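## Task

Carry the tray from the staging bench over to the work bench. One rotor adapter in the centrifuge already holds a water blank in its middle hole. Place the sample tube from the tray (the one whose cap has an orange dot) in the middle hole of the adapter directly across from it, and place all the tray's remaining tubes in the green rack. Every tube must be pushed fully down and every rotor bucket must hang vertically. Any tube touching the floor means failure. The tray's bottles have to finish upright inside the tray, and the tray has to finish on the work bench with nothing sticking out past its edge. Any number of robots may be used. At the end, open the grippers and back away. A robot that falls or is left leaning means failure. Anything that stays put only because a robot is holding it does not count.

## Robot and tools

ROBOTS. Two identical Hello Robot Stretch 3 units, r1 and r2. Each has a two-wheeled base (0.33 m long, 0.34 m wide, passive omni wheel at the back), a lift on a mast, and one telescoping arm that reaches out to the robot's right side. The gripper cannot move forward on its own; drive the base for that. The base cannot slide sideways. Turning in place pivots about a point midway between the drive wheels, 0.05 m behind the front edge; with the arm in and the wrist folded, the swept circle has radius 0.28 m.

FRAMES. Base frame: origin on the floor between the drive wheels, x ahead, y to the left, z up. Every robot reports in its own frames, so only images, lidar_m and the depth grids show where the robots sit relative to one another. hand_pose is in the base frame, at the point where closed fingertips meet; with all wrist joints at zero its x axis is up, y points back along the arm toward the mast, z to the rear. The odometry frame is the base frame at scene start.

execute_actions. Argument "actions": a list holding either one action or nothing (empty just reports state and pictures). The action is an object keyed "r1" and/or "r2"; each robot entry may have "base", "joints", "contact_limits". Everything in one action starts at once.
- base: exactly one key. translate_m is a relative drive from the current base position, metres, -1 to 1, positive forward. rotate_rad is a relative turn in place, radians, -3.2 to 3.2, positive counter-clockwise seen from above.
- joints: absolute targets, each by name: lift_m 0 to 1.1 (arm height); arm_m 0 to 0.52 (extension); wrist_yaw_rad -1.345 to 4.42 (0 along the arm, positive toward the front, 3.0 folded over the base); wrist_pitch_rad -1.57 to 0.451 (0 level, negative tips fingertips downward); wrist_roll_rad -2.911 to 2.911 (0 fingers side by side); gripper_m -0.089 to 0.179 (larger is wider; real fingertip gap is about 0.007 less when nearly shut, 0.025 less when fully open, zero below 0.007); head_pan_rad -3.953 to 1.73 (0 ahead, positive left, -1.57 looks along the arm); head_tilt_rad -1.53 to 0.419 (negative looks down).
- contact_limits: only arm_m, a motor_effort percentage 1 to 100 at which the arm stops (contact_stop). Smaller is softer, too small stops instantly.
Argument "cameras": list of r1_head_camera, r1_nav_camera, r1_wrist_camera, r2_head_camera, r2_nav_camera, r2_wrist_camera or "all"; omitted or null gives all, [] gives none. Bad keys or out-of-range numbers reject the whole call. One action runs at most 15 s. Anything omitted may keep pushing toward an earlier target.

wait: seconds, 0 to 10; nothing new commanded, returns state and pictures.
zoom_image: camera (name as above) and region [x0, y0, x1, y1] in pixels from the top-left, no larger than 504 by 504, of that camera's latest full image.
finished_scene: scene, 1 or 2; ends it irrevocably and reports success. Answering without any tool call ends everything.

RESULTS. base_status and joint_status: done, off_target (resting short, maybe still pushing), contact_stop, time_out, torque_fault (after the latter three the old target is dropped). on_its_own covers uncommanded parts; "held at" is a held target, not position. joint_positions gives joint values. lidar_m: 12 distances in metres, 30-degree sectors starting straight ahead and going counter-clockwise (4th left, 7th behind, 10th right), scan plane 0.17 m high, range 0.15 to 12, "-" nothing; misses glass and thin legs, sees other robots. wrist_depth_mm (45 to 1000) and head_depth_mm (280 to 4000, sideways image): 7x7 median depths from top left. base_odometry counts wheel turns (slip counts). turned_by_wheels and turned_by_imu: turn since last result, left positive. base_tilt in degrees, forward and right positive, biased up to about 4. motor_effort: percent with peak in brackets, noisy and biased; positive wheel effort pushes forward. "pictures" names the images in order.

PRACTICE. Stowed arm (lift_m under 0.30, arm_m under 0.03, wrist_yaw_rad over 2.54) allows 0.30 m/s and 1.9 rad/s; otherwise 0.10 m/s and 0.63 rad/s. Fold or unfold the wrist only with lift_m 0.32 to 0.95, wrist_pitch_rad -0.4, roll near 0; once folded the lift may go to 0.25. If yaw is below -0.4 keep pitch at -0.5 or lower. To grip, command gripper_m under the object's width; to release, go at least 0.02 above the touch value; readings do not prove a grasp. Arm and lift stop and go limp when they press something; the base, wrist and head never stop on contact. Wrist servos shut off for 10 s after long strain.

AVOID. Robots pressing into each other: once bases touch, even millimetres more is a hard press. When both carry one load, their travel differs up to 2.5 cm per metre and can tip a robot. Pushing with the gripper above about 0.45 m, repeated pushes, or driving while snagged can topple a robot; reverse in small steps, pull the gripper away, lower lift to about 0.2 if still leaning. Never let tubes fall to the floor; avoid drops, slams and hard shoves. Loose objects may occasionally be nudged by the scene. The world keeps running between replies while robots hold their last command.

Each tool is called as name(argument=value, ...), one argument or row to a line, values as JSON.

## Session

execute_actions(
  actions=[],
  cameras=["r1_nav_camera","r2_nav_camera"],
)

Scene clock: 0.00 s.
r1.base_odometry: x=+0.000 y=+0.000 heading=+0.000 (m, m, rad; r1's odometry frame)
r1.turned_by_wheels: +0.000 (rad since the last result)
r1.turned_by_imu: +0.000 (rad since the last result)
r1.base_tilt: forward=-1.4 right=-1.5 (deg)
r1.lidar_m: 2.57 1.55 3.07 1.65 2.60 3.99 1.09 0.75 0.70 0.72 0.92 2.08
r1.head_depth_mm: 2110 3247 - - - 3287 2233 / 2124 3316 - - - 3195 2218 / 2142 3399 - - - 3208 2205 / 2189 3173 - - 2936 2800 2178 / 2197 3194 - 3431 2661 2806 2172 / 2220 3233 - - 2589 2966 2150 / 2238 3309 - - 2258 2862 2134
r1.base_status: not commanded
r1.joint_positions: lift_m=+0.552 arm_m=+0.001 wrist_yaw_rad=+2.916 wrist_pitch_rad=-0.388 wrist_roll_rad=+0.012 gripper_m=+0.037 head_pan_rad=-0.011 head_tilt_rad=-0.013
r1.joint_status: not commanded
r1.motor_effort: left_wheel=-1 right_wheel=+0 lift_m=+21 arm_m=+0 wrist_yaw_rad=+0 wrist_pitch_rad=+6 wrist_roll_rad=+1 gripper_m=+0 head_pan_rad=+0 head_tilt_rad=+2 (%)
r1.hand_pose: x=+0.0299 y=+0.0768 z=+0.5719 quat_wxyz=(+0.214, +0.709, +0.056, +0.670) (m; r1's base frame)
r1.wrist_depth_mm: - - - - - - - / - - - - - - - / - - - - - - - / - - - - - - - / - - - - - - - / 866 854 - 883 865 846 858 / 740 736 739 737 737 725 721
r2.base_odometry: x=+0.000 y=+0.000 heading=+0.000 (m, m, rad; r2's odometry frame)
r2.turned_by_wheels: +0.000 (rad since the last result)
r2.turned_by_imu: +0.000 (rad since the last result)
r2.base_tilt: forward=-0.2 right=-0.2 (deg)
r2.lidar_m: 1.44 1.02 0.97 0.99 1.31 3.25 1.61 1.28 2.99 2.00 1.49 4.53
r2.head_depth_mm: 1706 2488 - - - 3405 2256 / 1722 2486 3681 3818 3811 3270 2244 / 1716 2415 2711 2731 2669 2664 2250 / 1712 2091 2087 2072 2055 2064 2033 / 1654 1709 1713 1696 1696 1700 1691 / 1450 1442 1434 1442 1432 1432 1427 / 1256 1248 1248 1239 1240 1239 1235
r2.base_status: not commanded
r2.joint_positions: lift_m=+0.500 arm_m=-0.003 wrist_yaw_rad=+3.046 wrist_pitch_rad=-0.468 wrist_roll_rad=-0.004 gripper_m=+0.037 head_pan_rad=+0.012 head_tilt_rad=-0.014
r2.joint_status: not commanded
r2.motor_effort: left_wheel=+0 right_wheel=+0 lift_m=+41 arm_m=+1 wrist_yaw_rad=+0 wrist_pitch_rad=+5 wrist_roll_rad=+0 gripper_m=+0 head_pan_rad=+0 head_tilt_rad=+3 (%)
r2.hand_pose: x=-0.0005 y=+0.0745 z=+0.5016 quat_wxyz=(+0.197, +0.693, +0.132, +0.681) (m; r2's base frame)
r2.wrist_depth_mm: - - - - 952 866 795 / - - - - - 952 857 / - - - - - - 936 / - - - - - - 1000 / 899 884 - 872 887 846 847 / 761 757 - 734 710 744 721 / 668 671 651 661 650 651 653
pictures: r1_nav_camera (sideways: a quarter turn counterclockwise sets it upright), r2_nav_camera (sideways: a quarter turn counterclockwise sets it upright)
camera_calibration (this result's frames):
r1_nav_camera: T_world_to_cam=[[-0.0188454, 0.0285878, 0.999414, -1.25531], [-0.065619, -0.997471, 0.0272949, 0.022801], [0.997667, -0.0650661, 0.0206737, -0.0704521], [0, 0, 0, 1]] pos_world=[0.0481271, 0.0540458, 1.2554]
r2_nav_camera: T_world_to_cam=[[0.00439257, -0.0374298, 0.99929, -1.26002], [-0.018841, -0.999125, -0.0373408, 0.0956924], [0.999813, -0.0186636, -0.00509394, -0.0371021], [0, 0, 0, 1]] pos_world=[0.0444328, 0.047754, 1.26251]
Images, in order (width x height): r1_nav_camera 672x504, r2_nav_camera 672x504.

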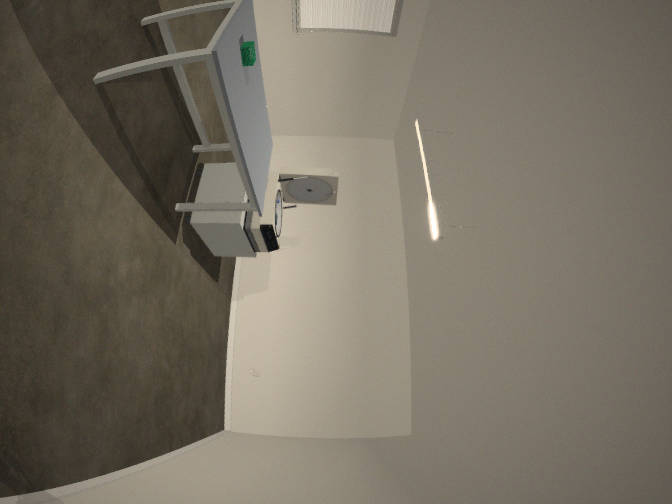

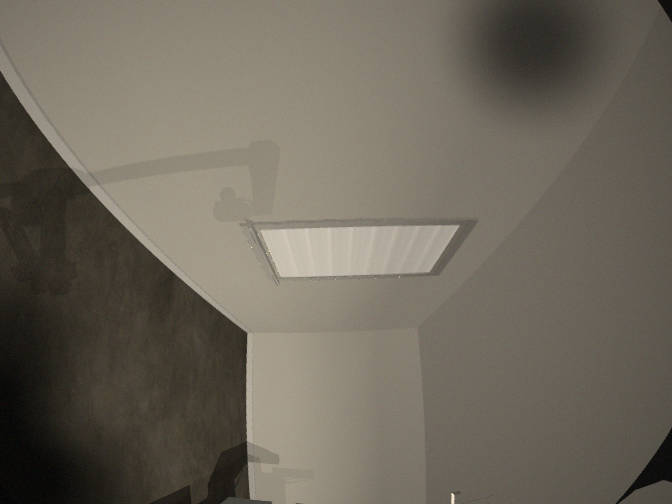

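execute_actions(
  actions=[
    {"r1":{"base":{"rotate_rad":2.70},"joints":{"lift_m":0.27,"head_pan_rad":-0.8,"head_tilt_rad":-0.4}},"r2":{"base":{"rotate_rad":-0.476},"joints":{"lift_m":0.27,"head_pan_rad":-2.3,"head_tilt_rad":-0.4}}},
  ],
  cameras=["r1_head_camera","r2_head_camera"],
)

Scene clock: 6.03 s.
r1.base_odometry: x=+0.000 y=+0.000 heading=+2.700 (m, m, rad; r1's odometry frame)
r1.turned_by_wheels: +2.700 (rad since the last result)
r1.turned_by_imu: +2.726 (rad since the last result)
r1.base_tilt: forward=-1.4 right=-1.4 (deg)
r1.lidar_m: 2.70 0.99 0.73 0.70 0.73 1.00 2.77 2.58 1.54 3.09 1.64 2.73
r1.head_depth_mm: - - - 3065 2255 1741 1421 / - - 2280 1808 2080 1745 1417 / - - 2188 2987 2240 1741 1424 / - - 2254 3152 2242 1727 1411 / - - - 3162 2237 1728 1404 / - - - 2919 2214 1718 1405 / - - - 3121 2211 1713 1400
r1.base_status: done
r1.joint_positions: lift_m=+0.271 arm_m=+0.001 wrist_yaw_rad=+2.916 wrist_pitch_rad=-0.389 wrist_roll_rad=+0.012 gripper_m=+0.037 head_pan_rad=-0.793 head_tilt_rad=-0.395
r1.joint_status: all done
r1.motor_effort: left_wheel=-2(8) right_wheel=+2(9) lift_m=+10(18) arm_m=+0(0) wrist_yaw_rad=+0(1) wrist_pitch_rad=+7(7) wrist_roll_rad=+1(1) gripper_m=+0(1) head_pan_rad=-5(53) head_tilt_rad=-2(21) (%)
r1.hand_pose: x=+0.0298 y=+0.0766 z=+0.2899 quat_wxyz=(+0.215, +0.708, +0.057, +0.670) (m; r1's base frame)
r1.wrist_depth_mm: 610 - 663 693 717 748 805 / 658 - 715 740 797 845 902 / 726 - 776 828 867 889 931 / 740 - 747 751 746 756 749 / 603 615 626 601 620 603 595 / 499 499 - 523 501 495 502 / 454 - - - 429 427 426
r2.base_odometry: x=+0.000 y=+0.000 heading=-0.476 (m, m, rad; r2's odometry frame)
r2.turned_by_wheels: -0.476 (rad since the last result)
r2.turned_by_imu: -0.477 (rad since the last result)
r2.base_tilt: forward=-0.1 right=-0.2 (deg)
r2.lidar_m: 3.72 1.37 1.00 0.97 1.00 1.37 3.79 1.53 1.29 3.08 1.49 1.53
r2.head_depth_mm: - - - 3011 2406 1763 1414 / - - - 3013 2302 1783 1416 / - - - 1863 2402 1782 1414 / - - - 1693 2369 1713 1407 / - - - 1558 2169 1587 1405 / 3626 3842 - 1683 2366 1773 1414 / 3396 3562 3721 2940 2247 1760 1398
r2.base_status: done
r2.joint_positions: lift_m=+0.270 arm_m=-0.003 wrist_yaw_rad=+3.046 wrist_pitch_rad=-0.469 wrist_roll_rad=-0.004 gripper_m=+0.037 head_pan_rad=-2.293 head_tilt_rad=-0.395
r2.joint_status: all done
r2.motor_effort: left_wheel=+3(5) right_wheel=-3(7) lift_m=+35(36) arm_m=+1(1) wrist_yaw_rad=+0(1) wrist_pitch_rad=+5(5) wrist_roll_rad=+0(0) gripper_m=+0(0) head_pan_rad=-4(59) head_tilt_rad=-2(34) (%)
r2.hand_pose: x=-0.0005 y=+0.0743 z=+0.2716 quat_wxyz=(+0.197, +0.693, +0.132, +0.681) (m; r2's base frame)
r2.wrist_depth_mm: 898 - 964 948 - - - / 974 993 - - - - - / 849 861 841 802 805 796 789 / 680 669 663 660 653 639 622 / 555 563 - 570 543 527 532 / 482 - - - 448 460 464 / - - - - 407 404 401
pictures: r1_head_camera (sideways: a quarter turn clockwise sets it upright), r2_head_camera (sideways: a quarter turn clockwise sets it upright)
camera_calibration (this result's frames):
r1_head_camera: T_world_to_cam=[[-0.340102, 0.276647, -0.898776, 1.19328], [0.669971, 0.741961, -0.0251419, 0.029841], [0.659901, -0.610704, -0.437688, 0.525299], [0, 0, 0, 1]] pos_world=[0.0391966, -0.0314543, 1.30315]
r2_head_camera: T_world_to_cam=[[0.233553, 0.264366, -0.935716, 1.23671], [0.731794, -0.681454, -0.00987505, 0.00767815], [-0.640258, -0.682445, -0.352617, 0.422783], [0, 0, 0, 1]] pos_world=[-0.0237656, -0.0331845, 1.30636]
Images, in order (width x height): r1_head_camera 896x504, r2_head_camera 896x504.

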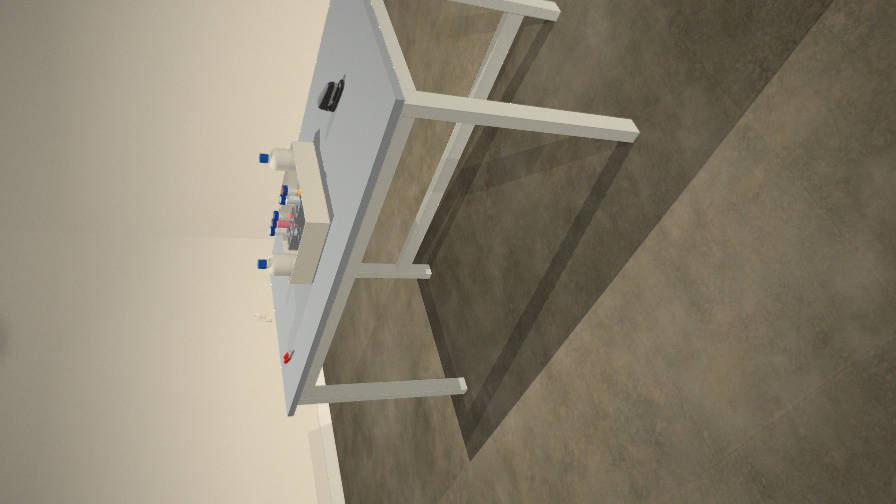

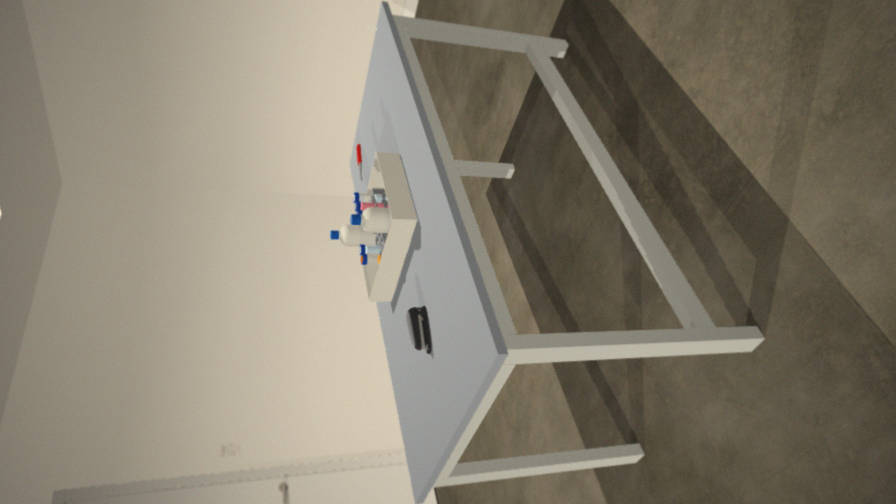

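execute_actions(
  actions=[
    {"r1":{"base":{"rotate_rad":-0.537}},"r2":{"base":{"rotate_rad":0.469}}},
  ],
  cameras=[],
)

execute_actions(
  actions=[
    {"r1":{"base":{"translate_m":1.0}},"r2":{"base":{"translate_m":-0.81}}},
  ],
  cameras=[],
)

execute_actions(
  actions=[
    {"r1":{"base":{"translate_m":0.955}},"r2":{"base":{"translate_m":-0.80}}},
  ],
  cameras=[],
)

execute_actions(
  actions=[
    {"r1":{"base":{"rotate_rad":0.537},"joints":{"head_pan_rad":-1.57,"head_tilt_rad":-0.75,"lift_m":0.94,"wrist_pitch_rad":-0.4}},"r2":{"base":{"rotate_rad":-0.469},"joints":{"head_pan_rad":-1.57,"head_tilt_rad":-0.75,"lift_m":0.94,"wrist_pitch_rad":-0.4}}},
  ],
  cameras=["r1_head_camera","r2_head_camera"],
)

Scene clock: 11.23 s.
r1.base_odometry: x=+0.000 y=+0.000 heading=+2.163 (m, m, rad; r1's odometry frame)
r1.turned_by_wheels: -0.537 (rad since the last result)
r1.turned_by_imu: -0.541 (rad since the last result)
r1.base_tilt: forward=-1.4 right=-1.5 (deg)
r1.lidar_m: 2.73 2.86 1.01 0.73 0.71 0.72 0.98 2.61 2.58 1.55 3.09 1.64
r1.head_depth_mm: 3413 3638 3915 3243 2273 1743 1426 / 3467 3729 - 3062 2248 1738 1412 / 3627 3875 - 3158 2258 1737 1410 / 3716 - - 3152 2223 1724 1411 / 3876 - - 2779 2218 1719 1402 / 3955 - 2205 3119 2212 1713 1403 / - - 2130 2552 2034 1711 1395
r1.base_status: done
r1.joint_positions: lift_m=+0.271 arm_m=+0.001 wrist_yaw_rad=+2.916 wrist_pitch_rad=-0.389 wrist_roll_rad=+0.012 gripper_m=+0.037 head_pan_rad=-0.793 head_tilt_rad=-0.395
r1.joint_status: not commanded
r1.motor_effort: left_wheel=+1(7) right_wheel=-2(8) lift_m=+10(10) arm_m=+0(0) wrist_yaw_rad=-1(0) wrist_pitch_rad=+7(7) wrist_roll_rad=+1(1) gripper_m=+0(0) head_pan_rad=-5(5) head_tilt_rad=-2(3) (%)
r1.hand_pose: x=+0.0298 y=+0.0766 z=+0.2899 quat_wxyz=(+0.215, +0.708, +0.057, +0.670) (m; r1's base frame)
r1.wrist_depth_mm: 524 - 752 904 - - - / 564 - 784 971 - - - / 610 - 854 949 - 985 974 / 627 - 737 750 752 761 754 / 606 595 614 610 621 599 606 / 502 500 - 520 498 496 495 / 453 - - - 427 424 425
r2.base_odometry: x=+0.000 y=+0.000 heading=-0.007 (m, m, rad; r2's odometry frame)
r2.turned_by_wheels: +0.469 (rad since the last result)
r2.turned_by_imu: +0.468 (rad since the last result)
r2.base_tilt: forward=-0.2 right=-0.2 (deg)
r2.lidar_m: 1.45 1.02 0.96 0.99 1.30 3.16 1.62 1.28 3.09 2.00 1.49 4.56
r2.head_depth_mm: 3571 3816 - 1571 2173 1670 1420 / 3510 3723 - 1696 2279 1659 1416 / 3376 3591 3821 2989 2178 1765 1411 / 3320 3495 3721 3676 2375 1755 1412 / 3187 3421 3634 3641 2375 1778 1414 / 3156 3307 3553 3635 2345 1765 1409 / 3048 3199 3463 3112 2358 1765 1409
r2.base_status: done
r2.joint_positions: lift_m=+0.270 arm_m=-0.003 wrist_yaw_rad=+3.046 wrist_pitch_rad=-0.469 wrist_roll_rad=-0.004 gripper_m=+0.037 head_pan_rad=-2.293 head_tilt_rad=-0.396
r2.joint_status: not commanded
r2.motor_effort: left_wheel=-2(8) right_wheel=+4(13) lift_m=+36(35) arm_m=+1(1) wrist_yaw_rad=+0(1) wrist_pitch_rad=+5(5) wrist_roll_rad=+0(0) gripper_m=+0(0) head_pan_rad=-4(4) head_tilt_rad=-2(2) (%)
r2.hand_pose: x=-0.0005 y=+0.0743 z=+0.2716 quat_wxyz=(+0.197, +0.693, +0.132, +0.681) (m; r2's base frame)
r2.wrist_depth_mm: - - - - 935 902 809 / - - - - 972 933 858 / 854 838 831 802 836 800 768 / 668 670 665 663 643 636 632 / 569 561 - 566 539 541 533 / 481 - - - 454 459 456 / - - - - 411 403 403
pictures: none
No camera images: the call's "cameras" was empty. Leave "cameras" out to get every camera's image.

Scene clock: 16.17 s.
r1.base_odometry: x=-0.558 y=+0.830 heading=+2.163 (m, m, rad; r1's odometry frame)
r1.turned_by_wheels: +0.000 (rad since the last result)
r1.turned_by_imu: +0.004 (rad since the last result)
r1.base_tilt: forward=-1.3 right=-1.5 (deg)
r1.lidar_m: 1.73 3.60 1.74 1.24 1.21 1.25 1.70 3.36 1.84 3.70 0.82 1.52
r1.head_depth_mm: 2992 3156 3406 3210 2265 1743 1424 / 3044 3282 3486 1407 1751 1741 1421 / 3191 3402 3635 1316 970 1587 1342 / 3294 3492 3797 1298 1008 1732 1405 / 3364 3628 3892 1292 1055 1707 1409 / 3463 3724 3974 1274 1967 1718 1402 / 3593 3880 - 1211 2041 1712 1398
r1.base_status: done
r1.joint_positions: lift_m=+0.271 arm_m=+0.001 wrist_yaw_rad=+2.916 wrist_pitch_rad=-0.389 wrist_roll_rad=+0.012 gripper_m=+0.037 head_pan_rad=-0.793 head_tilt_rad=-0.396
r1.joint_status: not commanded
r1.motor_effort: left_wheel=+1(9) right_wheel=-2(3) lift_m=+10(10) arm_m=-1(0) wrist_yaw_rad=-1(1) wrist_pitch_rad=+7(7) wrist_roll_rad=+0(0) gripper_m=+1(0) head_pan_rad=-5(5) head_tilt_rad=-2(2) (%)
r1.hand_pose: x=+0.0298 y=+0.0766 z=+0.2898 quat_wxyz=(+0.215, +0.708, +0.057, +0.670) (m; r1's base frame)
r1.wrist_depth_mm: 881 - - - - - - / 939 - - - - - - / 926 - - - 993 - - / 745 - 769 731 743 740 759 / 599 599 625 607 623 590 602 / 499 497 - 518 494 493 493 / 458 - - - 423 427 429
r2.base_odometry: x=-0.810 y=+0.006 heading=-0.007 (m, m, rad; r2's odometry frame)
r2.turned_by_wheels: +0.000 (rad since the last result)
r2.turned_by_imu: +0.000 (rad since the last result)
r2.base_tilt: forward=-0.2 right=-0.3 (deg)
r2.lidar_m: 2.00 1.41 1.33 1.36 1.79 3.48 1.07 0.75 0.70 3.50 1.89 2.30
r2.head_depth_mm: 3253 3490 3734 1292 1014 1718 1413 / 3147 3383 3650 1417 1015 1653 1411 / 3080 3292 3539 1561 1010 1654 1411 / 2938 3186 3375 3508 1006 1592 1402 / 2902 3033 3261 3370 1006 835 1409 / 2822 2991 3168 3334 1000 805 1296 / 2768 2913 3071 2272 2180 1698 1403
r2.base_status: done
r2.joint_positions: lift_m=+0.270 arm_m=-0.003 wrist_yaw_rad=+3.046 wrist_pitch_rad=-0.469 wrist_roll_rad=-0.004 gripper_m=+0.037 head_pan_rad=-2.293 head_tilt_rad=-0.396
r2.joint_status: not commanded
r2.motor_effort: left_wheel=-3(11) right_wheel=+4(9) lift_m=+36(36) arm_m=+1(1) wrist_yaw_rad=+1(1) wrist_pitch_rad=+5(5) wrist_roll_rad=+0(0) gripper_m=+0(0) head_pan_rad=-5(4) head_tilt_rad=-1(1) (%)
r2.hand_pose: x=-0.0005 y=+0.0743 z=+0.2715 quat_wxyz=(+0.197, +0.693, +0.132, +0.681) (m; r2's base frame)
r2.wrist_depth_mm: - - - - - - - / - - - - - - - / 872 827 837 836 801 812 799 / 697 670 664 656 652 644 617 / 557 563 - 569 539 531 529 / 485 - - - 449 463 458 / - - - - 411 403 403
pictures: none
No camera images: the call's "cameras" was empty. Leave "cameras" out to get every camera's image.

Scene clock: 21.17 s.
r1.base_odometry: x=-1.092 y=+1.622 heading=+2.163 (m, m, rad; r1's odometry frame)
r1.turned_by_wheels: +0.000 (rad since the last result)
r1.turned_by_imu: +0.003 (rad since the last result)
r1.base_tilt: forward=-1.4 right=-1.5 (deg)
r1.lidar_m: 0.77 2.78 2.43 1.76 1.69 1.74 2.40 2.49 0.77 1.02 0.99 1.02
r1.head_depth_mm: 2517 2685 2941 3053 894 696 561 / 2653 2813 3011 2869 770 717 575 / 2708 2906 3141 3201 886 589 584 / 2832 3028 3258 3143 924 666 583 / 2928 3097 3367 3165 919 711 581 / 2985 3235 3485 3100 915 710 579 / 3102 3361 3674 1279 912 708 578
r1.base_status: done
r1.joint_positions: lift_m=+0.271 arm_m=+0.001 wrist_yaw_rad=+2.916 wrist_pitch_rad=-0.389 wrist_roll_rad=+0.012 gripper_m=+0.037 head_pan_rad=-0.793 head_tilt_rad=-0.396
r1.joint_status: not commanded
r1.motor_effort: left_wheel=+1(8) right_wheel=-1(3) lift_m=+10(10) arm_m=+0(1) wrist_yaw_rad=+0(1) wrist_pitch_rad=+7(7) wrist_roll_rad=+1(0) gripper_m=+1(0) head_pan_rad=-5(5) head_tilt_rad=-1(3) (%)
r1.hand_pose: x=+0.0298 y=+0.0766 z=+0.2898 quat_wxyz=(+0.215, +0.708, +0.057, +0.670) (m; r1's base frame)
r1.wrist_depth_mm: - - - - - - - / - - - - - - - / - - - 995 - - 990 / 737 - 750 727 741 733 730 / 602 599 620 603 614 596 598 / 499 492 - 507 494 499 496 / 459 - - - 421 424 422
r2.base_odometry: x=-1.610 y=+0.012 heading=-0.007 (m, m, rad; r2's odometry frame)
r2.turned_by_wheels: +0.000 (rad since the last result)
r2.turned_by_imu: +0.000 (rad since the last result)
r2.base_tilt: forward=-0.1 right=-0.3 (deg)
r2.lidar_m: 2.54 1.78 1.69 1.74 2.29 2.78 0.52 0.37 0.35 0.35 0.47 2.49
r2.head_depth_mm: 2917 3126 3379 3518 1015 750 594 / 2877 3035 3249 3419 1011 746 592 / 2747 2951 3151 3296 1009 744 592 / 2669 2839 3037 3174 1005 717 590 / 2632 2767 2942 3131 869 738 589 / 2509 2650 2824 2965 932 735 588 / 2470 2566 2738 2936 918 710 574
r2.base_status: done
r2.joint_positions: lift_m=+0.270 arm_m=-0.003 wrist_yaw_rad=+3.046 wrist_pitch_rad=-0.469 wrist_roll_rad=-0.004 gripper_m=+0.037 head_pan_rad=-2.293 head_tilt_rad=-0.396
r2.joint_status: not commanded
r2.motor_effort: left_wheel=-3(10) right_wheel=+4(11) lift_m=+36(36) arm_m=+1(1) wrist_yaw_rad=-1(1) wrist_pitch_rad=+5(5) wrist_roll_rad=+0(0) gripper_m=+0(0) head_pan_rad=-4(4) head_tilt_rad=-2(1) (%)
r2.hand_pose: x=-0.0005 y=+0.0743 z=+0.2715 quat_wxyz=(+0.197, +0.693, +0.132, +0.681) (m; r2's base frame)
r2.wrist_depth_mm: - - - - - - - / - - - - - - - / 864 841 816 830 791 804 780 / 694 681 660 655 645 640 620 / 560 558 - 566 540 537 535 / 482 - - - 449 455 450 / - - - - 403 403 399
pictures: none
No camera images: the call's "cameras" was empty. Leave "cameras" out to get every camera's image.

Scene clock: 28.10 s.
r1.base_odometry: x=-1.092 y=+1.622 heading=+2.700 (m, m, rad; r1's odometry frame)
r1.turned_by_wheels: +0.537 (rad since the last result)
r1.turned_by_imu: +0.542 (rad since the last result)
r1.base_tilt: forward=-1.5 right=-1.5 (deg)
r1.lidar_m: 2.78 2.38 1.76 1.68 1.74 2.43 2.49 0.77 1.02 0.98 1.02 0.77
r1.head_depth_mm: 2700 2890 934 749 - 1262 1172 / 2704 2888 795 749 - - 1152 / 2579 2890 898 751 - - - / 2754 2940 769 665 - - 1195 / 2769 2992 903 638 662 1280 1173 / 2819 3021 931 752 630 1287 1172 / 2827 3039 932 753 630 1285 1176
r1.base_status: done
r1.joint_positions: lift_m=+0.939 arm_m=+0.001 wrist_yaw_rad=+2.916 wrist_pitch_rad=-0.416 wrist_roll_rad=+0.012 gripper_m=+0.037 head_pan_rad=-1.563 head_tilt_rad=-0.741
r1.joint_status: all done
r1.motor_effort: left_wheel=-2(7) right_wheel=+2(6) lift_m=+29(30) arm_m=+0(0) wrist_yaw_rad=-1(0) wrist_pitch_rad=+6(6) wrist_roll_rad=+0(0) gripper_m=+0(0) head_pan_rad=-4(54) head_tilt_rad=-4(19) (%)
r1.hand_pose: x=+0.0291 y=+0.0734 z=+0.9526 quat_wxyz=(+0.224, +0.708, +0.066, +0.667) (m; r1's base frame)
r1.wrist_depth_mm: - - - - - - - / - - - - - - - / - - - - - - - / - - - - - - - / - - - - - - - / - - - - - - - / - - - - - - -
r2.base_odometry: x=-1.610 y=+0.012 heading=-0.476 (m, m, rad; r2's odometry frame)
r2.turned_by_wheels: -0.469 (rad since the last result)
r2.turned_by_imu: -0.469 (rad since the last result)
r2.base_tilt: forward=-0.2 right=-0.3 (deg)
r2.lidar_m: 2.49 2.40 1.76 1.69 1.76 2.40 2.78 0.49 0.36 0.35 0.36 0.49
r2.head_depth_mm: 2568 2899 1085 839 - - 1153 / 2562 2883 1085 820 - - 1156 / 2545 2885 862 787 682 - - / 2425 2853 978 785 679 - 1130 / 1163 2788 960 759 677 - 1130 / 2540 2855 1069 659 672 - 1143 / 2538 2867 1064 809 654 574 1150
r2.base_status: done
r2.joint_positions: lift_m=+0.940 arm_m=-0.003 wrist_yaw_rad=+3.046 wrist_pitch_rad=-0.422 wrist_roll_rad=-0.004 gripper_m=+0.037 head_pan_rad=-1.577 head_tilt_rad=-0.741
r2.joint_status: all done
r2.motor_effort: left_wheel=+2(6) right_wheel=-2(10) lift_m=+48(49) arm_m=+1(1) wrist_yaw_rad=+0(0) wrist_pitch_rad=+6(7) wrist_roll_rad=+0(0) gripper_m=+1(0) head_pan_rad=+4(52) head_tilt_rad=-5(35) (%)
r2.hand_pose: x=+0.0001 y=+0.0806 z=+0.9516 quat_wxyz=(+0.181, +0.696, +0.115, +0.685) (m; r2's base frame)
r2.wrist_depth_mm: - - - - - - - / - - - - - - - / - - - - - - - / - - - - - - - / - - - - - - - / - - - - - - - / - - - - - - -
pictures: r1_head_camera (sideways: a quarter turn clockwise sets it upright), r2_head_camera (sideways: a quarter turn clockwise sets it upright)
camera_calibration (this result's frames):
r1_head_camera: T_world_to_cam=[[-0.0538916, 0.714175, -0.697889, 0.929636], [0.997428, 0.071582, -0.00376984, 0.0000129593], [0.047264, -0.696297, -0.716196, 0.891361], [0, 0, 0, 1]] pos_world=[0.0079574, -0.0432716, 1.28717]
r2_head_camera: T_world_to_cam=[[0.00467519, 0.649228, -0.760579, 1.00971], [0.999401, -0.0291124, -0.0187071, 0.0175375], [-0.0342874, -0.760036, -0.648976, 0.804685], [0, 0, 0, 1]] pos_world=[0.00534295, -0.0434314, 1.29051]
Images, in order (width x height): r1_head_camera 896x504, r2_head_camera 896x504.

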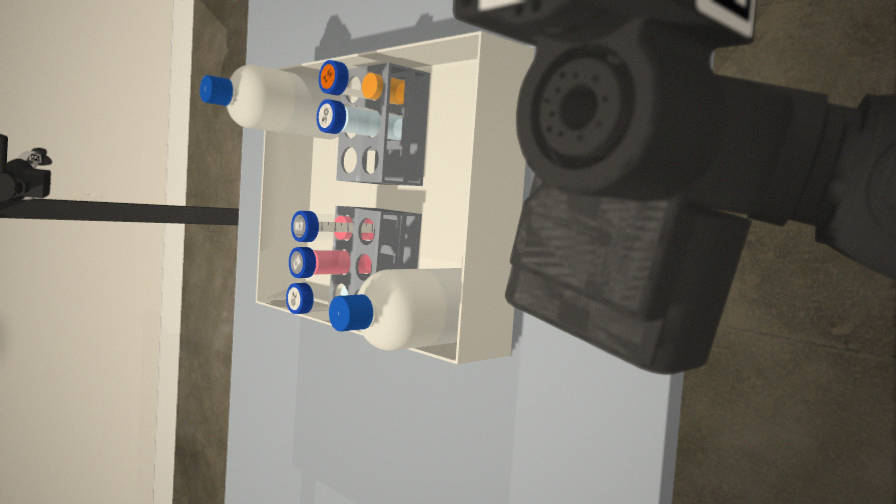

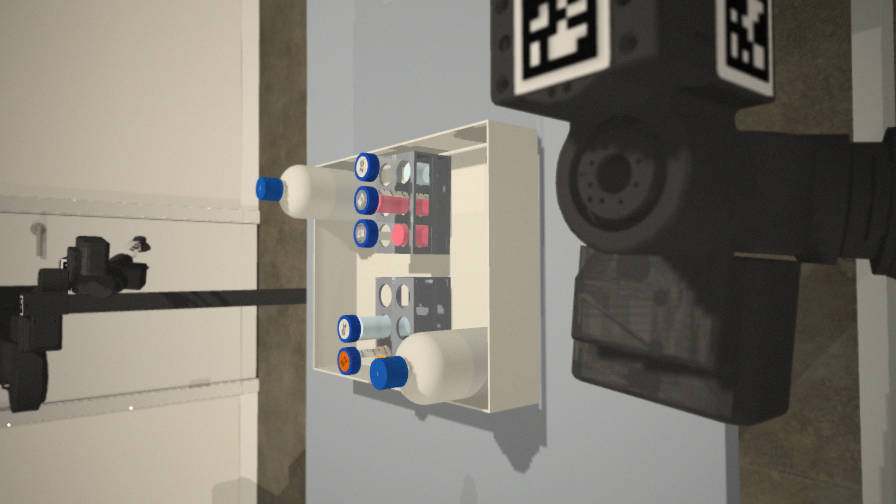

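execute_actions(
  actions=[
    {"r1":{"base":{"rotate_rad":-0.008},"joints":{"wrist_yaw_rad":0}},"r2":{"base":{"translate_m":0.015},"joints":{"wrist_yaw_rad":0}}},
  ],
  cameras=[],
)

execute_actions(
  actions=[
    {"r1":{"joints":{"lift_m":1.0,"wrist_pitch_rad":-1.57,"wrist_roll_rad":1.57,"gripper_m":0.09}},"r2":{"joints":{"lift_m":1.0,"wrist_pitch_rad":-1.57,"wrist_roll_rad":1.57,"gripper_m":0.09}}},
  ],
  cameras=[],
)

execute_actions(
  actions=[
    {"r1":{"joints":{"arm_m":0.35}},"r2":{"joints":{"arm_m":0.375}}},
  ],
  cameras=["r1_wrist_camera","r2_wrist_camera"],
)

Scene clock: 36.63 s.
r1.base_odometry: x=-1.092 y=+1.622 heading=+2.692 (m, m, rad; r1's odometry frame)
r1.turned_by_wheels: -0.008 (rad since the last result)
r1.turned_by_imu: -0.008 (rad since the last result)
r1.base_tilt: forward=-1.4 right=-1.5 (deg)
r1.lidar_m: 2.78 2.41 1.76 1.67 1.74 2.41 2.49 0.77 1.02 0.98 1.03 0.77
r1.head_depth_mm: 2703 2920 934 748 - - - / 2711 2903 793 757 - - 1112 / 1283 2887 896 790 - - 1126 / 2775 2961 781 707 631 1258 1172 / 2780 2990 897 635 630 1261 1170 / 2803 3030 930 751 630 1288 1172 / 2832 3039 934 754 629 1279 1169
r1.base_status: done
r1.joint_positions: lift_m=+0.939 arm_m=+0.001 wrist_yaw_rad=+0.003 wrist_pitch_rad=-0.416 wrist_roll_rad=+0.012 gripper_m=+0.037 head_pan_rad=-1.563 head_tilt_rad=-0.741
r1.joint_status: all done
r1.motor_effort: left_wheel=-2(3) right_wheel=+1(2) lift_m=+29(29) arm_m=-1(1) wrist_yaw_rad=-3(4) wrist_pitch_rad=+7(7) wrist_roll_rad=+0(0) gripper_m=+0(1) head_pan_rad=-5(5) head_tilt_rad=-4(4) (%)
r1.hand_pose: x=-0.0209 y=-0.3703 z=+0.9526 quat_wxyz=(+0.688, +0.146, -0.695, -0.146) (m; r1's base frame)
r1.wrist_depth_mm: - - - - - - - / - - - - - - - / 717 727 501 664 554 708 711 / 548 555 319 486 468 542 516 / 442 444 342 432 402 440 440 / 377 373 358 349 346 367 367 / 323 320 320 320 315 317 317
r2.base_odometry: x=-1.597 y=+0.005 heading=-0.476 (m, m, rad; r2's odometry frame)
r2.turned_by_wheels: +0.000 (rad since the last result)
r2.turned_by_imu: +0.000 (rad since the last result)
r2.base_tilt: forward=-0.2 right=-0.3 (deg)
r2.lidar_m: 2.47 2.40 1.76 1.70 1.76 2.41 2.80 0.49 0.36 0.35 0.36 0.49
r2.head_depth_mm: 2588 2901 1083 837 - - - / 2561 2890 1086 794 - - - / 2588 2874 875 787 - - - / 2462 2858 977 793 - 576 1143 / 1148 2779 957 660 655 576 1149 / 2565 2845 1071 759 655 574 1145 / 2538 2849 1061 808 654 575 1148
r2.base_status: done
r2.joint_positions: lift_m=+0.940 arm_m=-0.003 wrist_yaw_rad=+0.002 wrist_pitch_rad=-0.422 wrist_roll_rad=-0.004 gripper_m=+0.037 head_pan_rad=-1.577 head_tilt_rad=-0.741
r2.joint_status: all done
r2.motor_effort: left_wheel=+2(7) right_wheel=-3(5) lift_m=+48(47) arm_m=+1(1) wrist_yaw_rad=-3(3) wrist_pitch_rad=+6(6) wrist_roll_rad=+0(0) gripper_m=+0(0) head_pan_rad=+5(4) head_tilt_rad=-4(5) (%)
r2.hand_pose: x=-0.0211 y=-0.3663 z=+0.9516 quat_wxyz=(+0.693, +0.149, -0.689, -0.147) (m; r2's base frame)
r2.wrist_depth_mm: - - - - - - - / - - - - 879 - - / 746 711 367 555 604 665 676 / 569 552 367 521 509 527 524 / 461 456 377 389 379 438 429 / 388 384 371 375 363 367 367 / 333 336 332 331 325 323 320
pictures: none
No camera images: the call's "cameras" was empty. Leave "cameras" out to get every camera's image.

Scene clock: 38.07 s.
r1.base_odometry: x=-1.092 y=+1.622 heading=+2.692 (m, m, rad; r1's odometry frame)
r1.turned_by_wheels: +0.000 (rad since the last result)
r1.turned_by_imu: +0.000 (rad since the last result)
r1.base_tilt: forward=-1.4 right=-1.5 (deg)
r1.lidar_m: 2.77 2.41 1.76 1.68 1.74 2.41 2.49 0.77 1.02 0.99 1.02 0.77
r1.head_depth_mm: 2692 2881 968 - - - 1136 / 2699 2906 816 - - - - / 2656 2896 902 772 631 - - / 2772 2952 781 664 630 564 - / 2789 3007 897 634 629 1260 1167 / 2799 2996 933 751 632 1282 1175 / 2832 3040 932 753 630 1282 1174
r1.base_status: not commanded
r1.joint_positions: lift_m=+0.999 arm_m=+0.001 wrist_yaw_rad=+0.002 wrist_pitch_rad=-1.541 wrist_roll_rad=+1.566 gripper_m=+0.090 head_pan_rad=-1.563 head_tilt_rad=-0.741
r1.joint_status: all done
joint sent to its limit — the command would take r1.wrist_pitch_rad past its lower limit, so that joint was sent only as far as its limit.
r1.motor_effort: left_wheel=-2(2) right_wheel=+1(1) lift_m=+29(31) arm_m=+0(1) wrist_yaw_rad=-3(3) wrist_pitch_rad=-3(6) wrist_roll_rad=+2(3) gripper_m=+1(91) head_pan_rad=-5(5) head_tilt_rad=-3(4) (%)
r1.hand_pose: x=-0.0216 y=-0.1288 z=+0.8813 quat_wxyz=(+0.003, +0.002, -0.717, -0.697) (m; r1's base frame)
r1.wrist_depth_mm: 270 284 - - 982 974 947 / 280 288 - - 982 - 998 / 285 292 - - - - 978 / 292 295 - - - - - / 302 305 - - - - - / 313 312 - - - - - / 323 323 - - - - -
r2.base_odometry: x=-1.597 y=+0.005 heading=-0.476 (m, m, rad; r2's odometry frame)
r2.turned_by_wheels: +0.000 (rad since the last result)
r2.turned_by_imu: +0.000 (rad since the last result)
r2.base_tilt: forward=-0.2 right=-0.3 (deg)
r2.lidar_m: 2.47 2.41 1.76 1.69 1.76 2.41 2.80 0.49 0.36 0.35 0.36 0.49
r2.head_depth_mm: 2580 2910 2894 - - - - / 2565 2855 1088 - - - - / 2572 2892 871 - - - - / 2440 2809 980 787 648 564 - / 2463 2773 955 660 656 564 1172 / 2532 2815 1072 758 653 575 1151 / 2556 2837 1066 807 652 575 1145
r2.base_status: not commanded
r2.joint_positions: lift_m=+1.000 arm_m=-0.003 wrist_yaw_rad=+0.002 wrist_pitch_rad=-1.561 wrist_roll_rad=+1.565 gripper_m=+0.090 head_pan_rad=-1.577 head_tilt_rad=-0.741
r2.joint_status: all done
r2.motor_effort: left_wheel=+1(2) right_wheel=-3(3) lift_m=+47(50) arm_m=+1(1) wrist_yaw_rad=-3(1) wrist_pitch_rad=-2(7) wrist_roll_rad=+1(2) gripper_m=+0(80) head_pan_rad=+4(4) head_tilt_rad=-4(4) (%)
r2.hand_pose: x=-0.0216 y=-0.1206 z=+0.8821 quat_wxyz=(+0.003, +0.002, -0.710, -0.704) (m; r2's base frame)
r2.wrist_depth_mm: 265 999 1000 982 - 976 946 / 275 - - - - 994 - / 285 - - - - - - / 293 - - - - - - / 307 322 - - - - - / 316 316 - - - - - / 332 341 - - - - -
pictures: none
No camera images: the call's "cameras" was empty. Leave "cameras" out to get every camera's image.

Scene clock: 42.03 s.
r1.base_odometry: x=-1.092 y=+1.622 heading=+2.692 (m, m, rad; r1's odometry frame)
r1.turned_by_wheels: +0.000 (rad since the last result)
r1.turned_by_imu: +0.000 (rad since the last result)
r1.base_tilt: forward=-1.4 right=-1.5 (deg)
r1.lidar_m: 2.78 2.40 1.76 1.68 1.74 2.41 2.49 0.77 1.02 0.99 1.02 0.77
r1.head_depth_mm: - 2881 900 734 630 576 1170 / - - 740 751 631 576 1176 / 735 - 870 750 630 1257 1172 / 2726 2954 782 664 630 1259 1169 / 2805 2989 897 634 630 1254 1170 / 2820 3011 932 752 630 1282 1170 / 2814 3028 934 750 630 1282 1170
r1.base_status: not commanded
r1.joint_positions: lift_m=+0.999 arm_m=+0.350 wrist_yaw_rad=+0.001 wrist_pitch_rad=-1.543 wrist_roll_rad=+1.568 gripper_m=+0.090 head_pan_rad=-1.563 head_tilt_rad=-0.741
r1.joint_status: all done
r1.motor_effort: left_wheel=-2(2) right_wheel=+1(1) lift_m=+29(29) arm_m=+4(6) wrist_yaw_rad=-1(3) wrist_pitch_rad=-3(3) wrist_roll_rad=+2(2) gripper_m=+0(0) head_pan_rad=-5(5) head_tilt_rad=-4(3) (%)
r1.hand_pose: x=-0.0216 y=-0.4775 z=+0.8813 quat_wxyz=(+0.002, +0.001, -0.717, -0.697) (m; r1's base frame)
r1.wrist_depth_mm: 210 222 242 254 254 252 958 / 206 243 266 263 260 255 985 / 194 249 273 272 268 265 999 / 256 269 282 279 274 271 - / 274 289 287 287 284 282 - / 237 273 299 293 295 - - / 245 281 274 283 303 299 -
r2.base_odometry: x=-1.597 y=+0.005 heading=-0.476 (m, m, rad; r2's odometry frame)
r2.turned_by_wheels: +0.000 (rad since the last result)
r2.turned_by_imu: +0.000 (rad since the last result)
r2.base_tilt: forward=-0.2 right=-0.2 (deg)
r2.lidar_m: 2.47 2.40 1.76 1.69 1.76 2.41 2.80 0.49 0.36 0.35 0.36 0.49
r2.head_depth_mm: 2543 - 1038 822 662 581 1159 / 2494 2949 1084 795 660 580 1157 / 2464 - 874 787 657 578 1152 / 2447 - - 785 658 576 1155 / 712 2743 954 658 655 575 1152 / 2535 2861 1067 757 653 576 1150 / 2518 2839 1068 808 653 573 1149
r2.base_status: not commanded
r2.joint_positions: lift_m=+1.000 arm_m=+0.375 wrist_yaw_rad=+0.000 wrist_pitch_rad=-1.562 wrist_roll_rad=+1.567 gripper_m=+0.090 head_pan_rad=-1.577 head_tilt_rad=-0.741
r2.joint_status: all done
r2.motor_effort: left_wheel=+2(1) right_wheel=-3(3) lift_m=+47(47) arm_m=+4(3) wrist_yaw_rad=+0(2) wrist_pitch_rad=-2(2) wrist_roll_rad=+1(2) gripper_m=+1(0) head_pan_rad=+4(4) head_tilt_rad=-5(5) (%)
r2.hand_pose: x=-0.0215 y=-0.4975 z=+0.8821 quat_wxyz=(+0.002, +0.001, -0.710, -0.704) (m; r2's base frame)
r2.wrist_depth_mm: 224 259 260 257 259 257 968 / 212 268 267 268 267 265 993 / 218 278 280 274 277 274 - / 228 289 286 284 283 283 - / 241 294 296 297 295 293 - / 247 279 275 302 308 305 - / 252 307 214 314 318 318 -
pictures: r1_wrist_camera, r2_wrist_camera
camera_calibration (this result's frames):
r1_wrist_camera: T_world_to_cam=[[-0.0216049, 0.998198, -0.0559881, 0.530821], [0.988764, 0.0296188, 0.146519, -0.0521873], [0.147913, -0.0521935, -0.987622, 1.01388], [0, 0, 0, 1]] pos_world=[-0.0868962, -0.475401, 1.03869]
r2_wrist_camera: T_world_to_cam=[[0.0279227, 0.999567, -0.00928075, 0.506542], [0.973063, -0.0250545, 0.229173, -0.167971], [0.228841, -0.0154299, -0.973341, 1.02513], [0, 0, 0, 1]] pos_world=[-0.0852901, -0.494714, 1.041]
Images, in order (width x height): r1_wrist_camera 644x364, r2_wrist_camera 644x364.

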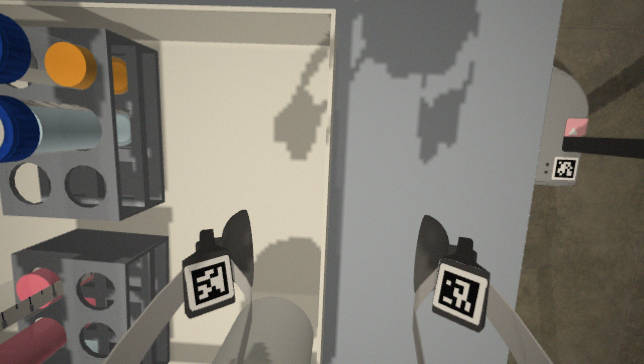

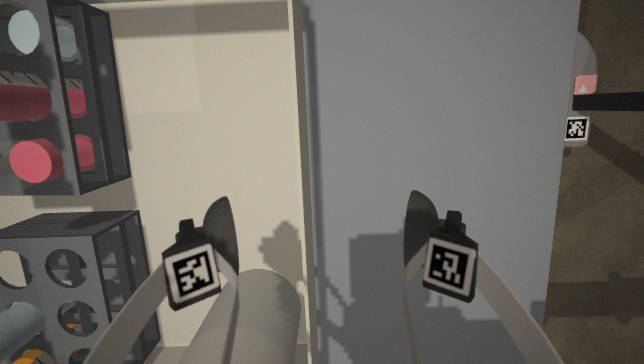

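execute_actions(
  actions=[
    {"r1":{"joints":{"arm_m":0.357,"lift_m":0.915}},"r2":{"joints":{"arm_m":0.384,"lift_m":0.91}}},
  ],
  cameras=[],
)

execute_actions(
  actions=[
    {"r1":{"joints":{"gripper_m":-0.05}},"r2":{"joints":{"gripper_m":-0.05}}},
  ],
  cameras=["r1_wrist_camera","r2_wrist_camera"],
)

execute_actions(
  actions=[
    {"r1":{"joints":{"lift_m":1.065}},"r2":{"joints":{"lift_m":1.06}}},
  ],
  cameras=[],
)

execute_actions(
  actions=[
    {"r1":{"base":{"translate_m":-1.0}},"r2":{"base":{"translate_m":1.0}}},
  ],
  cameras=["r1_head_camera"],
)

Scene clock: 46.33 s.
r1.base_odometry: x=-1.092 y=+1.622 heading=+2.692 (m, m, rad; r1's odometry frame)
r1.turned_by_wheels: +0.000 (rad since the last result)
r1.turned_by_imu: +0.000 (rad since the last result)
r1.base_tilt: forward=-1.5 right=-1.5 (deg)
r1.lidar_m: 2.78 2.41 1.76 1.68 1.74 2.41 2.49 0.77 1.02 0.99 1.02 0.77
r1.head_depth_mm: 2647 - 934 732 630 578 1169 / 2671 - - 749 630 577 1172 / 730 811 - 741 623 1262 1174 / 719 2874 793 665 630 1257 1176 / 2786 3022 896 633 629 1258 1171 / 2802 3020 933 751 630 1276 1170 / 2812 3013 932 752 630 1281 1173
r1.base_status: not commanded
r1.joint_positions: lift_m=+0.916 arm_m=+0.357 wrist_yaw_rad=+0.001 wrist_pitch_rad=-1.543 wrist_roll_rad=+1.568 gripper_m=+0.090 head_pan_rad=-1.563 head_tilt_rad=-0.741
r1.joint_status: all done
r1.motor_effort: left_wheel=-2(2) right_wheel=+1(1) lift_m=+10(24) arm_m=+4(3) wrist_yaw_rad=-1(1) wrist_pitch_rad=-3(3) wrist_roll_rad=+2(1) gripper_m=+0(0) head_pan_rad=-5(5) head_tilt_rad=-3(3) (%)
r1.hand_pose: x=-0.0216 y=-0.4844 z=+0.7975 quat_wxyz=(+0.002, +0.001, -0.717, -0.697) (m; r1's base frame)
r1.wrist_depth_mm: 179 183 179 177 177 174 171 / 184 186 184 182 180 178 175 / 177 192 188 187 185 183 180 / 191 197 194 191 189 187 185 / 180 203 199 197 197 192 191 / 198 209 205 202 203 196 196 / 191 214 211 210 208 205 204
r2.base_odometry: x=-1.597 y=+0.005 heading=-0.476 (m, m, rad; r2's odometry frame)
r2.turned_by_wheels: +0.000 (rad since the last result)
r2.turned_by_imu: +0.000 (rad since the last result)
r2.base_tilt: forward=-0.2 right=-0.2 (deg)
r2.lidar_m: 2.47 2.41 1.76 1.69 1.76 2.41 2.80 0.49 0.36 0.35 0.36 0.49
r2.head_depth_mm: 2555 2919 2857 - 627 581 1156 / 2553 2834 - 769 661 580 1159 / 2561 2788 - 786 658 579 1154 / 2543 1785 - 784 648 577 1150 / 949 2692 960 659 655 576 1149 / 2509 2818 1065 758 654 575 1148 / 2524 2856 1067 809 653 575 1149
r2.base_status: not commanded
r2.joint_positions: lift_m=+0.910 arm_m=+0.384 wrist_yaw_rad=+0.000 wrist_pitch_rad=-1.562 wrist_roll_rad=+1.567 gripper_m=+0.090 head_pan_rad=-1.577 head_tilt_rad=-0.741
r2.joint_status: all done
r2.motor_effort: left_wheel=+2(1) right_wheel=-3(3) lift_m=+36(39) arm_m=+4(6) wrist_yaw_rad=+0(0) wrist_pitch_rad=-2(2) wrist_roll_rad=+1(1) gripper_m=+0(1) head_pan_rad=+4(4) head_tilt_rad=-5(5) (%)
r2.hand_pose: x=-0.0215 y=-0.5065 z=+0.7925 quat_wxyz=(+0.002, +0.001, -0.710, -0.704) (m; r2's base frame)
r2.wrist_depth_mm: 175 174 174 174 173 173 172 / 180 181 179 179 180 179 178 / 187 186 186 185 186 185 183 / 193 193 191 193 192 189 188 / 200 200 198 198 201 198 197 / 203 209 209 206 208 204 205 / 207 216 212 214 214 212 212
pictures: none
No camera images: the call's "cameras" was empty. Leave "cameras" out to get every camera's image.

Scene clock: 48.23 s.
r1.base_odometry: x=-1.092 y=+1.622 heading=+2.692 (m, m, rad; r1's odometry frame)
r1.turned_by_wheels: +0.000 (rad since the last result)
r1.turned_by_imu: +0.000 (rad since the last result)
r1.base_tilt: forward=-1.4 right=-1.4 (deg)
r1.lidar_m: 2.78 2.41 1.76 1.68 1.74 2.41 2.49 0.77 1.02 0.99 1.02 0.77
r1.head_depth_mm: 2657 - 919 731 630 578 1172 / 2664 - - 748 631 577 1170 / 728 817 - 747 631 1254 1173 / 719 2892 780 667 630 1257 1173 / 2793 3001 895 637 629 1261 1173 / 2825 3014 933 749 630 1279 1167 / 2849 3032 931 751 630 1282 1172
r1.base_status: not commanded
r1.joint_positions: lift_m=+0.915 arm_m=+0.357 wrist_yaw_rad=+0.001 wrist_pitch_rad=-1.531 wrist_roll_rad=+1.569 gripper_m=-0.049 head_pan_rad=-1.563 head_tilt_rad=-0.741
r1.joint_status: all done
r1.motor_effort: left_wheel=-2(2) right_wheel=+1(1) lift_m=+14(14) arm_m=+3(4) wrist_yaw_rad=-1(1) wrist_pitch_rad=-7(7) wrist_roll_rad=+1(1) gripper_m=-21(100) head_pan_rad=-5(5) head_tilt_rad=-4(4) (%)
r1.hand_pose: x=-0.0216 y=-0.4874 z=+0.7971 quat_wxyz=(+0.001, +0.001, -0.721, -0.693) (m; r1's base frame)
r1.wrist_depth_mm: 180 181 178 175 175 171 170 / 182 187 183 180 179 176 173 / 176 191 188 185 184 181 177 / 193 196 193 190 189 186 182 / 178 202 200 194 195 191 187 / 198 208 205 - 199 197 193 / 190 214 210 207 206 202 199
r2.base_odometry: x=-1.597 y=+0.005 heading=-0.476 (m, m, rad; r2's odometry frame)
r2.turned_by_wheels: +0.000 (rad since the last result)
r2.turned_by_imu: +0.000 (rad since the last result)
r2.base_tilt: forward=-0.1 right=-0.2 (deg)
r2.lidar_m: 2.48 2.40 1.76 1.69 1.77 2.41 2.80 0.49 0.36 0.35 0.36 0.49
r2.head_depth_mm: 2579 2915 2859 - 627 581 1157 / 2564 2849 - 768 660 579 1153 / 2552 2769 - 785 658 579 1150 / 2515 1788 - 783 657 577 1150 / 961 2742 955 657 653 575 1147 / 2542 2851 1072 755 654 574 1146 / 2550 2841 1062 808 653 573 1146
r2.base_status: not commanded
r2.joint_positions: lift_m=+0.910 arm_m=+0.384 wrist_yaw_rad=+0.000 wrist_pitch_rad=-1.545 wrist_roll_rad=+1.567 gripper_m=-0.049 head_pan_rad=-1.577 head_tilt_rad=-0.741
r2.joint_status: all done
r2.motor_effort: left_wheel=+2(2) right_wheel=-3(3) lift_m=+39(39) arm_m=+2(4) wrist_yaw_rad=+0(0) wrist_pitch_rad=-7(7) wrist_roll_rad=+1(1) gripper_m=-19(96) head_pan_rad=+4(4) head_tilt_rad=-4(4) (%)
r2.hand_pose: x=-0.0215 y=-0.5110 z=+0.7920 quat_wxyz=(+0.002, +0.001, -0.716, -0.698) (m; r2's base frame)
r2.wrist_depth_mm: 177 175 173 172 172 170 169 / 181 182 178 179 178 177 174 / 186 188 186 184 184 181 182 / 192 194 192 191 192 188 186 / 203 202 198 - 197 196 194 / 204 209 207 208 205 202 201 / 192 216 210 212 213 209 208
pictures: r1_wrist_camera, r2_wrist_camera
camera_calibration (this result's frames):
r1_wrist_camera: T_world_to_cam=[[-0.0199103, 0.997549, -0.0670839, 0.544592], [0.988805, 0.0295712, 0.146253, -0.0393682], [0.147878, -0.063421, -0.98697, 0.9242], [0, 0, 0, 1]] pos_world=[-0.0868986, -0.483479, 0.954449]
r2_wrist_camera: T_world_to_cam=[[0.0279268, 0.999276, -0.0258315, 0.532077], [0.973062, -0.02126, 0.22956, -0.146036], [0.228845, -0.0315466, -0.972952, 0.928719], [0, 0, 0, 1]] pos_world=[-0.0852896, -0.505499, 0.950867]
Images, in order (width x height): r1_wrist_camera 644x364, r2_wrist_camera 644x364.

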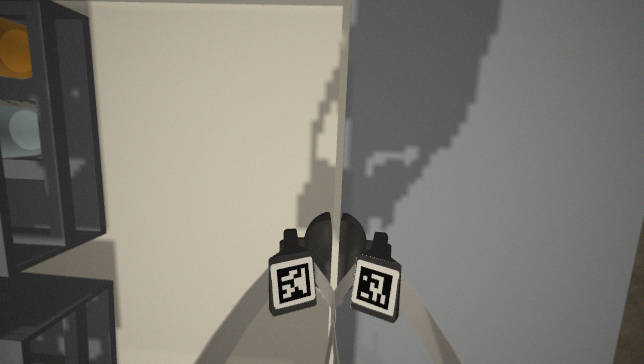

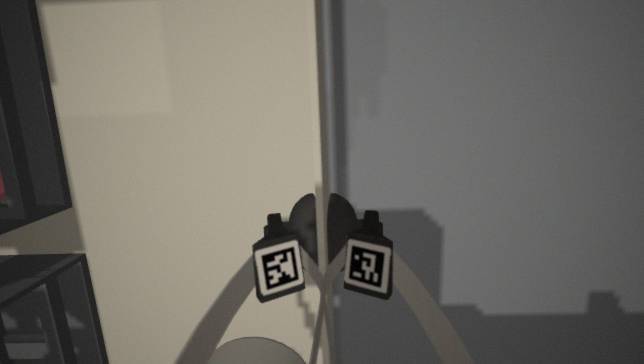

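Scene clock: 50.43 s.
r1.base_odometry: x=-1.092 y=+1.622 heading=+2.692 (m, m, rad; r1's odometry frame)
r1.turned_by_wheels: +0.000 (rad since the last result)
r1.turned_by_imu: +0.000 (rad since the last result)
r1.base_tilt: forward=-1.3 right=-1.4 (deg)
r1.lidar_m: 2.78 2.41 1.76 1.68 1.74 2.41 2.50 0.77 1.03 0.99 1.02 0.77
r1.head_depth_mm: 2717 708 593 712 629 577 1173 / - 630 651 731 630 576 1170 / 709 800 662 732 629 1256 1170 / 2758 664 559 731 631 1261 1171 / 2793 512 534 732 630 1258 1172 / 2817 2994 899 752 630 1284 1171 / 2833 3012 932 751 630 1280 1169
r1.base_status: not commanded
r1.joint_positions: lift_m=+1.064 arm_m=+0.357 wrist_yaw_rad=+0.001 wrist_pitch_rad=-1.527 wrist_roll_rad=+1.569 gripper_m=-0.049 head_pan_rad=-1.563 head_tilt_rad=-0.741
r1.joint_status: all done
r1.motor_effort: left_wheel=-2(2) right_wheel=+1(1) lift_m=+33(34) arm_m=+3(3) wrist_yaw_rad=-1(1) wrist_pitch_rad=-9(10) wrist_roll_rad=+1(1) gripper_m=-21(23) head_pan_rad=-5(5) head_tilt_rad=-3(4) (%)
r1.hand_pose: x=-0.0215 y=-0.4885 z=+0.9458 quat_wxyz=(+0.001, +0.001, -0.722, -0.692) (m; r1's base frame)
r1.wrist_depth_mm: 179 180 176 175 315 310 997 / 182 186 183 180 323 315 - / 177 191 187 185 333 323 - / 192 197 193 191 335 336 - / 178 203 200 195 347 - - / 197 210 205 - 358 - - / 190 214 213 211 371 - -
r2.base_odometry: x=-1.597 y=+0.005 heading=-0.476 (m, m, rad; r2's odometry frame)
r2.turned_by_wheels: +0.000 (rad since the last result)
r2.turned_by_imu: +0.000 (rad since the last result)
r2.base_tilt: forward=-0.2 right=-0.2 (deg)
r2.lidar_m: 2.48 2.41 1.76 1.69 1.76 2.41 2.79 0.49 0.36 0.35 0.36 0.49
r2.head_depth_mm: - 2894 1090 820 663 581 1158 / 2622 2845 716 768 661 579 1158 / - 765 705 739 658 579 1152 / 714 - 704 764 656 577 1148 / 735 2756 590 736 654 576 1148 / 2522 2818 551 760 654 575 1147 / 2550 2865 1065 809 651 573 1143
r2.base_status: not commanded
r2.joint_positions: lift_m=+1.059 arm_m=+0.384 wrist_yaw_rad=+0.000 wrist_pitch_rad=-1.549 wrist_roll_rad=+1.567 gripper_m=-0.049 head_pan_rad=-1.577 head_tilt_rad=-0.741
r2.joint_status: all done
r2.motor_effort: left_wheel=+2(1) right_wheel=-2(3) lift_m=+57(60) arm_m=+3(3) wrist_yaw_rad=-1(0) wrist_pitch_rad=-6(7) wrist_roll_rad=+1(1) gripper_m=-19(19) head_pan_rad=+4(4) head_tilt_rad=-4(5) (%)
r2.hand_pose: x=-0.0215 y=-0.5100 z=+0.9415 quat_wxyz=(+0.002, +0.001, -0.714, -0.700) (m; r2's base frame)
r2.wrist_depth_mm: 176 176 175 310 314 311 - / 182 182 180 181 321 320 - / 187 187 186 187 333 328 - / 194 194 192 192 343 346 - / 202 201 199 - 357 356 - / 203 207 207 207 369 368 - / 190 215 210 214 388 390 -
pictures: none
No camera images: the call's "cameras" was empty. Leave "cameras" out to get every camera's image.

Scene clock: 61.67 s.
r1.base_odometry: x=-0.191 y=+1.187 heading=+2.692 (m, m, rad; r1's odometry frame)
r1.turned_by_wheels: +0.000 (rad since the last result)
r1.turned_by_imu: +0.004 (rad since the last result)
r1.base_tilt: forward=-1.4 right=-1.4 (deg)
r1.lidar_m: 1.73 2.41 1.73 1.70 1.76 2.42 1.50 1.76 3.19 1.04 0.43 1.40
r1.head_depth_mm: 2727 696 590 1755 1544 1335 1169 / - 629 652 1749 1543 1333 1167 / 708 797 664 1712 1545 1331 1171 / 2780 671 555 1684 1553 1332 1172 / 2785 505 531 1702 1550 1330 1172 / 2791 3037 871 1504 1547 1334 1134 / 2845 3013 930 751 677 788 1132
r1.base_status: done
r1.joint_positions: lift_m=+1.064 arm_m=+0.357 wrist_yaw_rad=+0.001 wrist_pitch_rad=-1.533 wrist_roll_rad=+1.569 gripper_m=-0.049 head_pan_rad=-1.563 head_tilt_rad=-0.741
r1.joint_status: not commanded
r1.motor_effort: left_wheel=-2(4) right_wheel=+1(3) lift_m=+33(33) arm_m=+3(3) wrist_yaw_rad=-1(2) wrist_pitch_rad=-7(9) wrist_roll_rad=+1(1) gripper_m=-22(20) head_pan_rad=-4(5) head_tilt_rad=-3(3) (%)
r1.hand_pose: x=-0.0216 y=-0.4870 z=+0.9458 quat_wxyz=(+0.001, +0.001, -0.720, -0.694) (m; r1's base frame)
r1.wrist_depth_mm: 178 179 177 174 - - - / 182 184 182 180 - - - / 177 190 187 185 - - - / 190 195 193 189 - - - / 178 204 199 194 - - - / 201 208 206 - - - - / 189 213 211 210 622 - -
r2.base_odometry: x=-0.708 y=-0.453 heading=-0.476 (m, m, rad; r2's odometry frame)
r2.turned_by_wheels: +0.000 (rad since the last result)
r2.turned_by_imu: -0.008 (rad since the last result)
r2.base_tilt: forward=-0.1 right=-0.2 (deg)
r2.lidar_m: 1.49 2.42 1.76 1.70 1.75 2.40 1.38 0.49 0.44 1.34 3.19 1.75
r2.head_depth_mm: - 2901 1087 825 724 1341 875 / 2600 2851 711 1217 1553 1339 1155 / - 756 708 1791 1558 1334 1152 / 710 - 724 1658 1595 1341 1150 / 734 2757 672 1601 1596 1335 1150 / 2535 2809 544 1828 1580 1319 1146 / 2541 2842 2574 1959 1592 1328 1145
r2.base_status: done
r2.joint_positions: lift_m=+1.059 arm_m=+0.384 wrist_yaw_rad=+0.000 wrist_pitch_rad=-1.558 wrist_roll_rad=+1.567 gripper_m=-0.049 head_pan_rad=-1.577 head_tilt_rad=-0.741
r2.joint_status: not commanded
r2.motor_effort: left_wheel=+2(5) right_wheel=-4(6) lift_m=+57(57) arm_m=+2(2) wrist_yaw_rad=+0(0) wrist_pitch_rad=-3(6) wrist_roll_rad=+1(1) gripper_m=-19(20) head_pan_rad=+4(5) head_tilt_rad=-5(5) (%)
r2.hand_pose: x=-0.0215 y=-0.5078 z=+0.9417 quat_wxyz=(+0.002, +0.001, -0.711, -0.703) (m; r2's base frame)
r2.wrist_depth_mm: 177 176 175 - - - - / 181 180 179 - - - - / 186 188 186 187 - - - / 191 193 191 191 - - - / 201 199 198 - - - - / 202 208 206 207 - - - / 190 216 209 211 - - -
pictures: r1_head_camera (sideways: a quarter turn clockwise sets it upright)
camera_calibration (this result's frames):
r1_head_camera: T_world_to_cam=[[-0.0537046, 0.714189, -0.697889, 0.929635], [0.997446, 0.0713208, -0.00376983, 0.0000128352], [0.0470816, -0.696309, -0.716196, 0.891363], [0, 0, 0, 1]] pos_world=[0.00794607, -0.0432721, 1.28717]
Images, in order (width x height): r1_head_camera 896x504.

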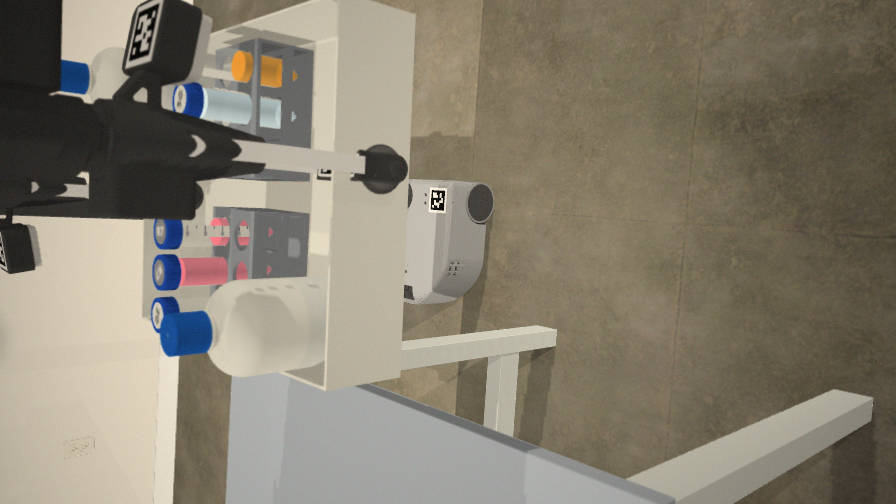

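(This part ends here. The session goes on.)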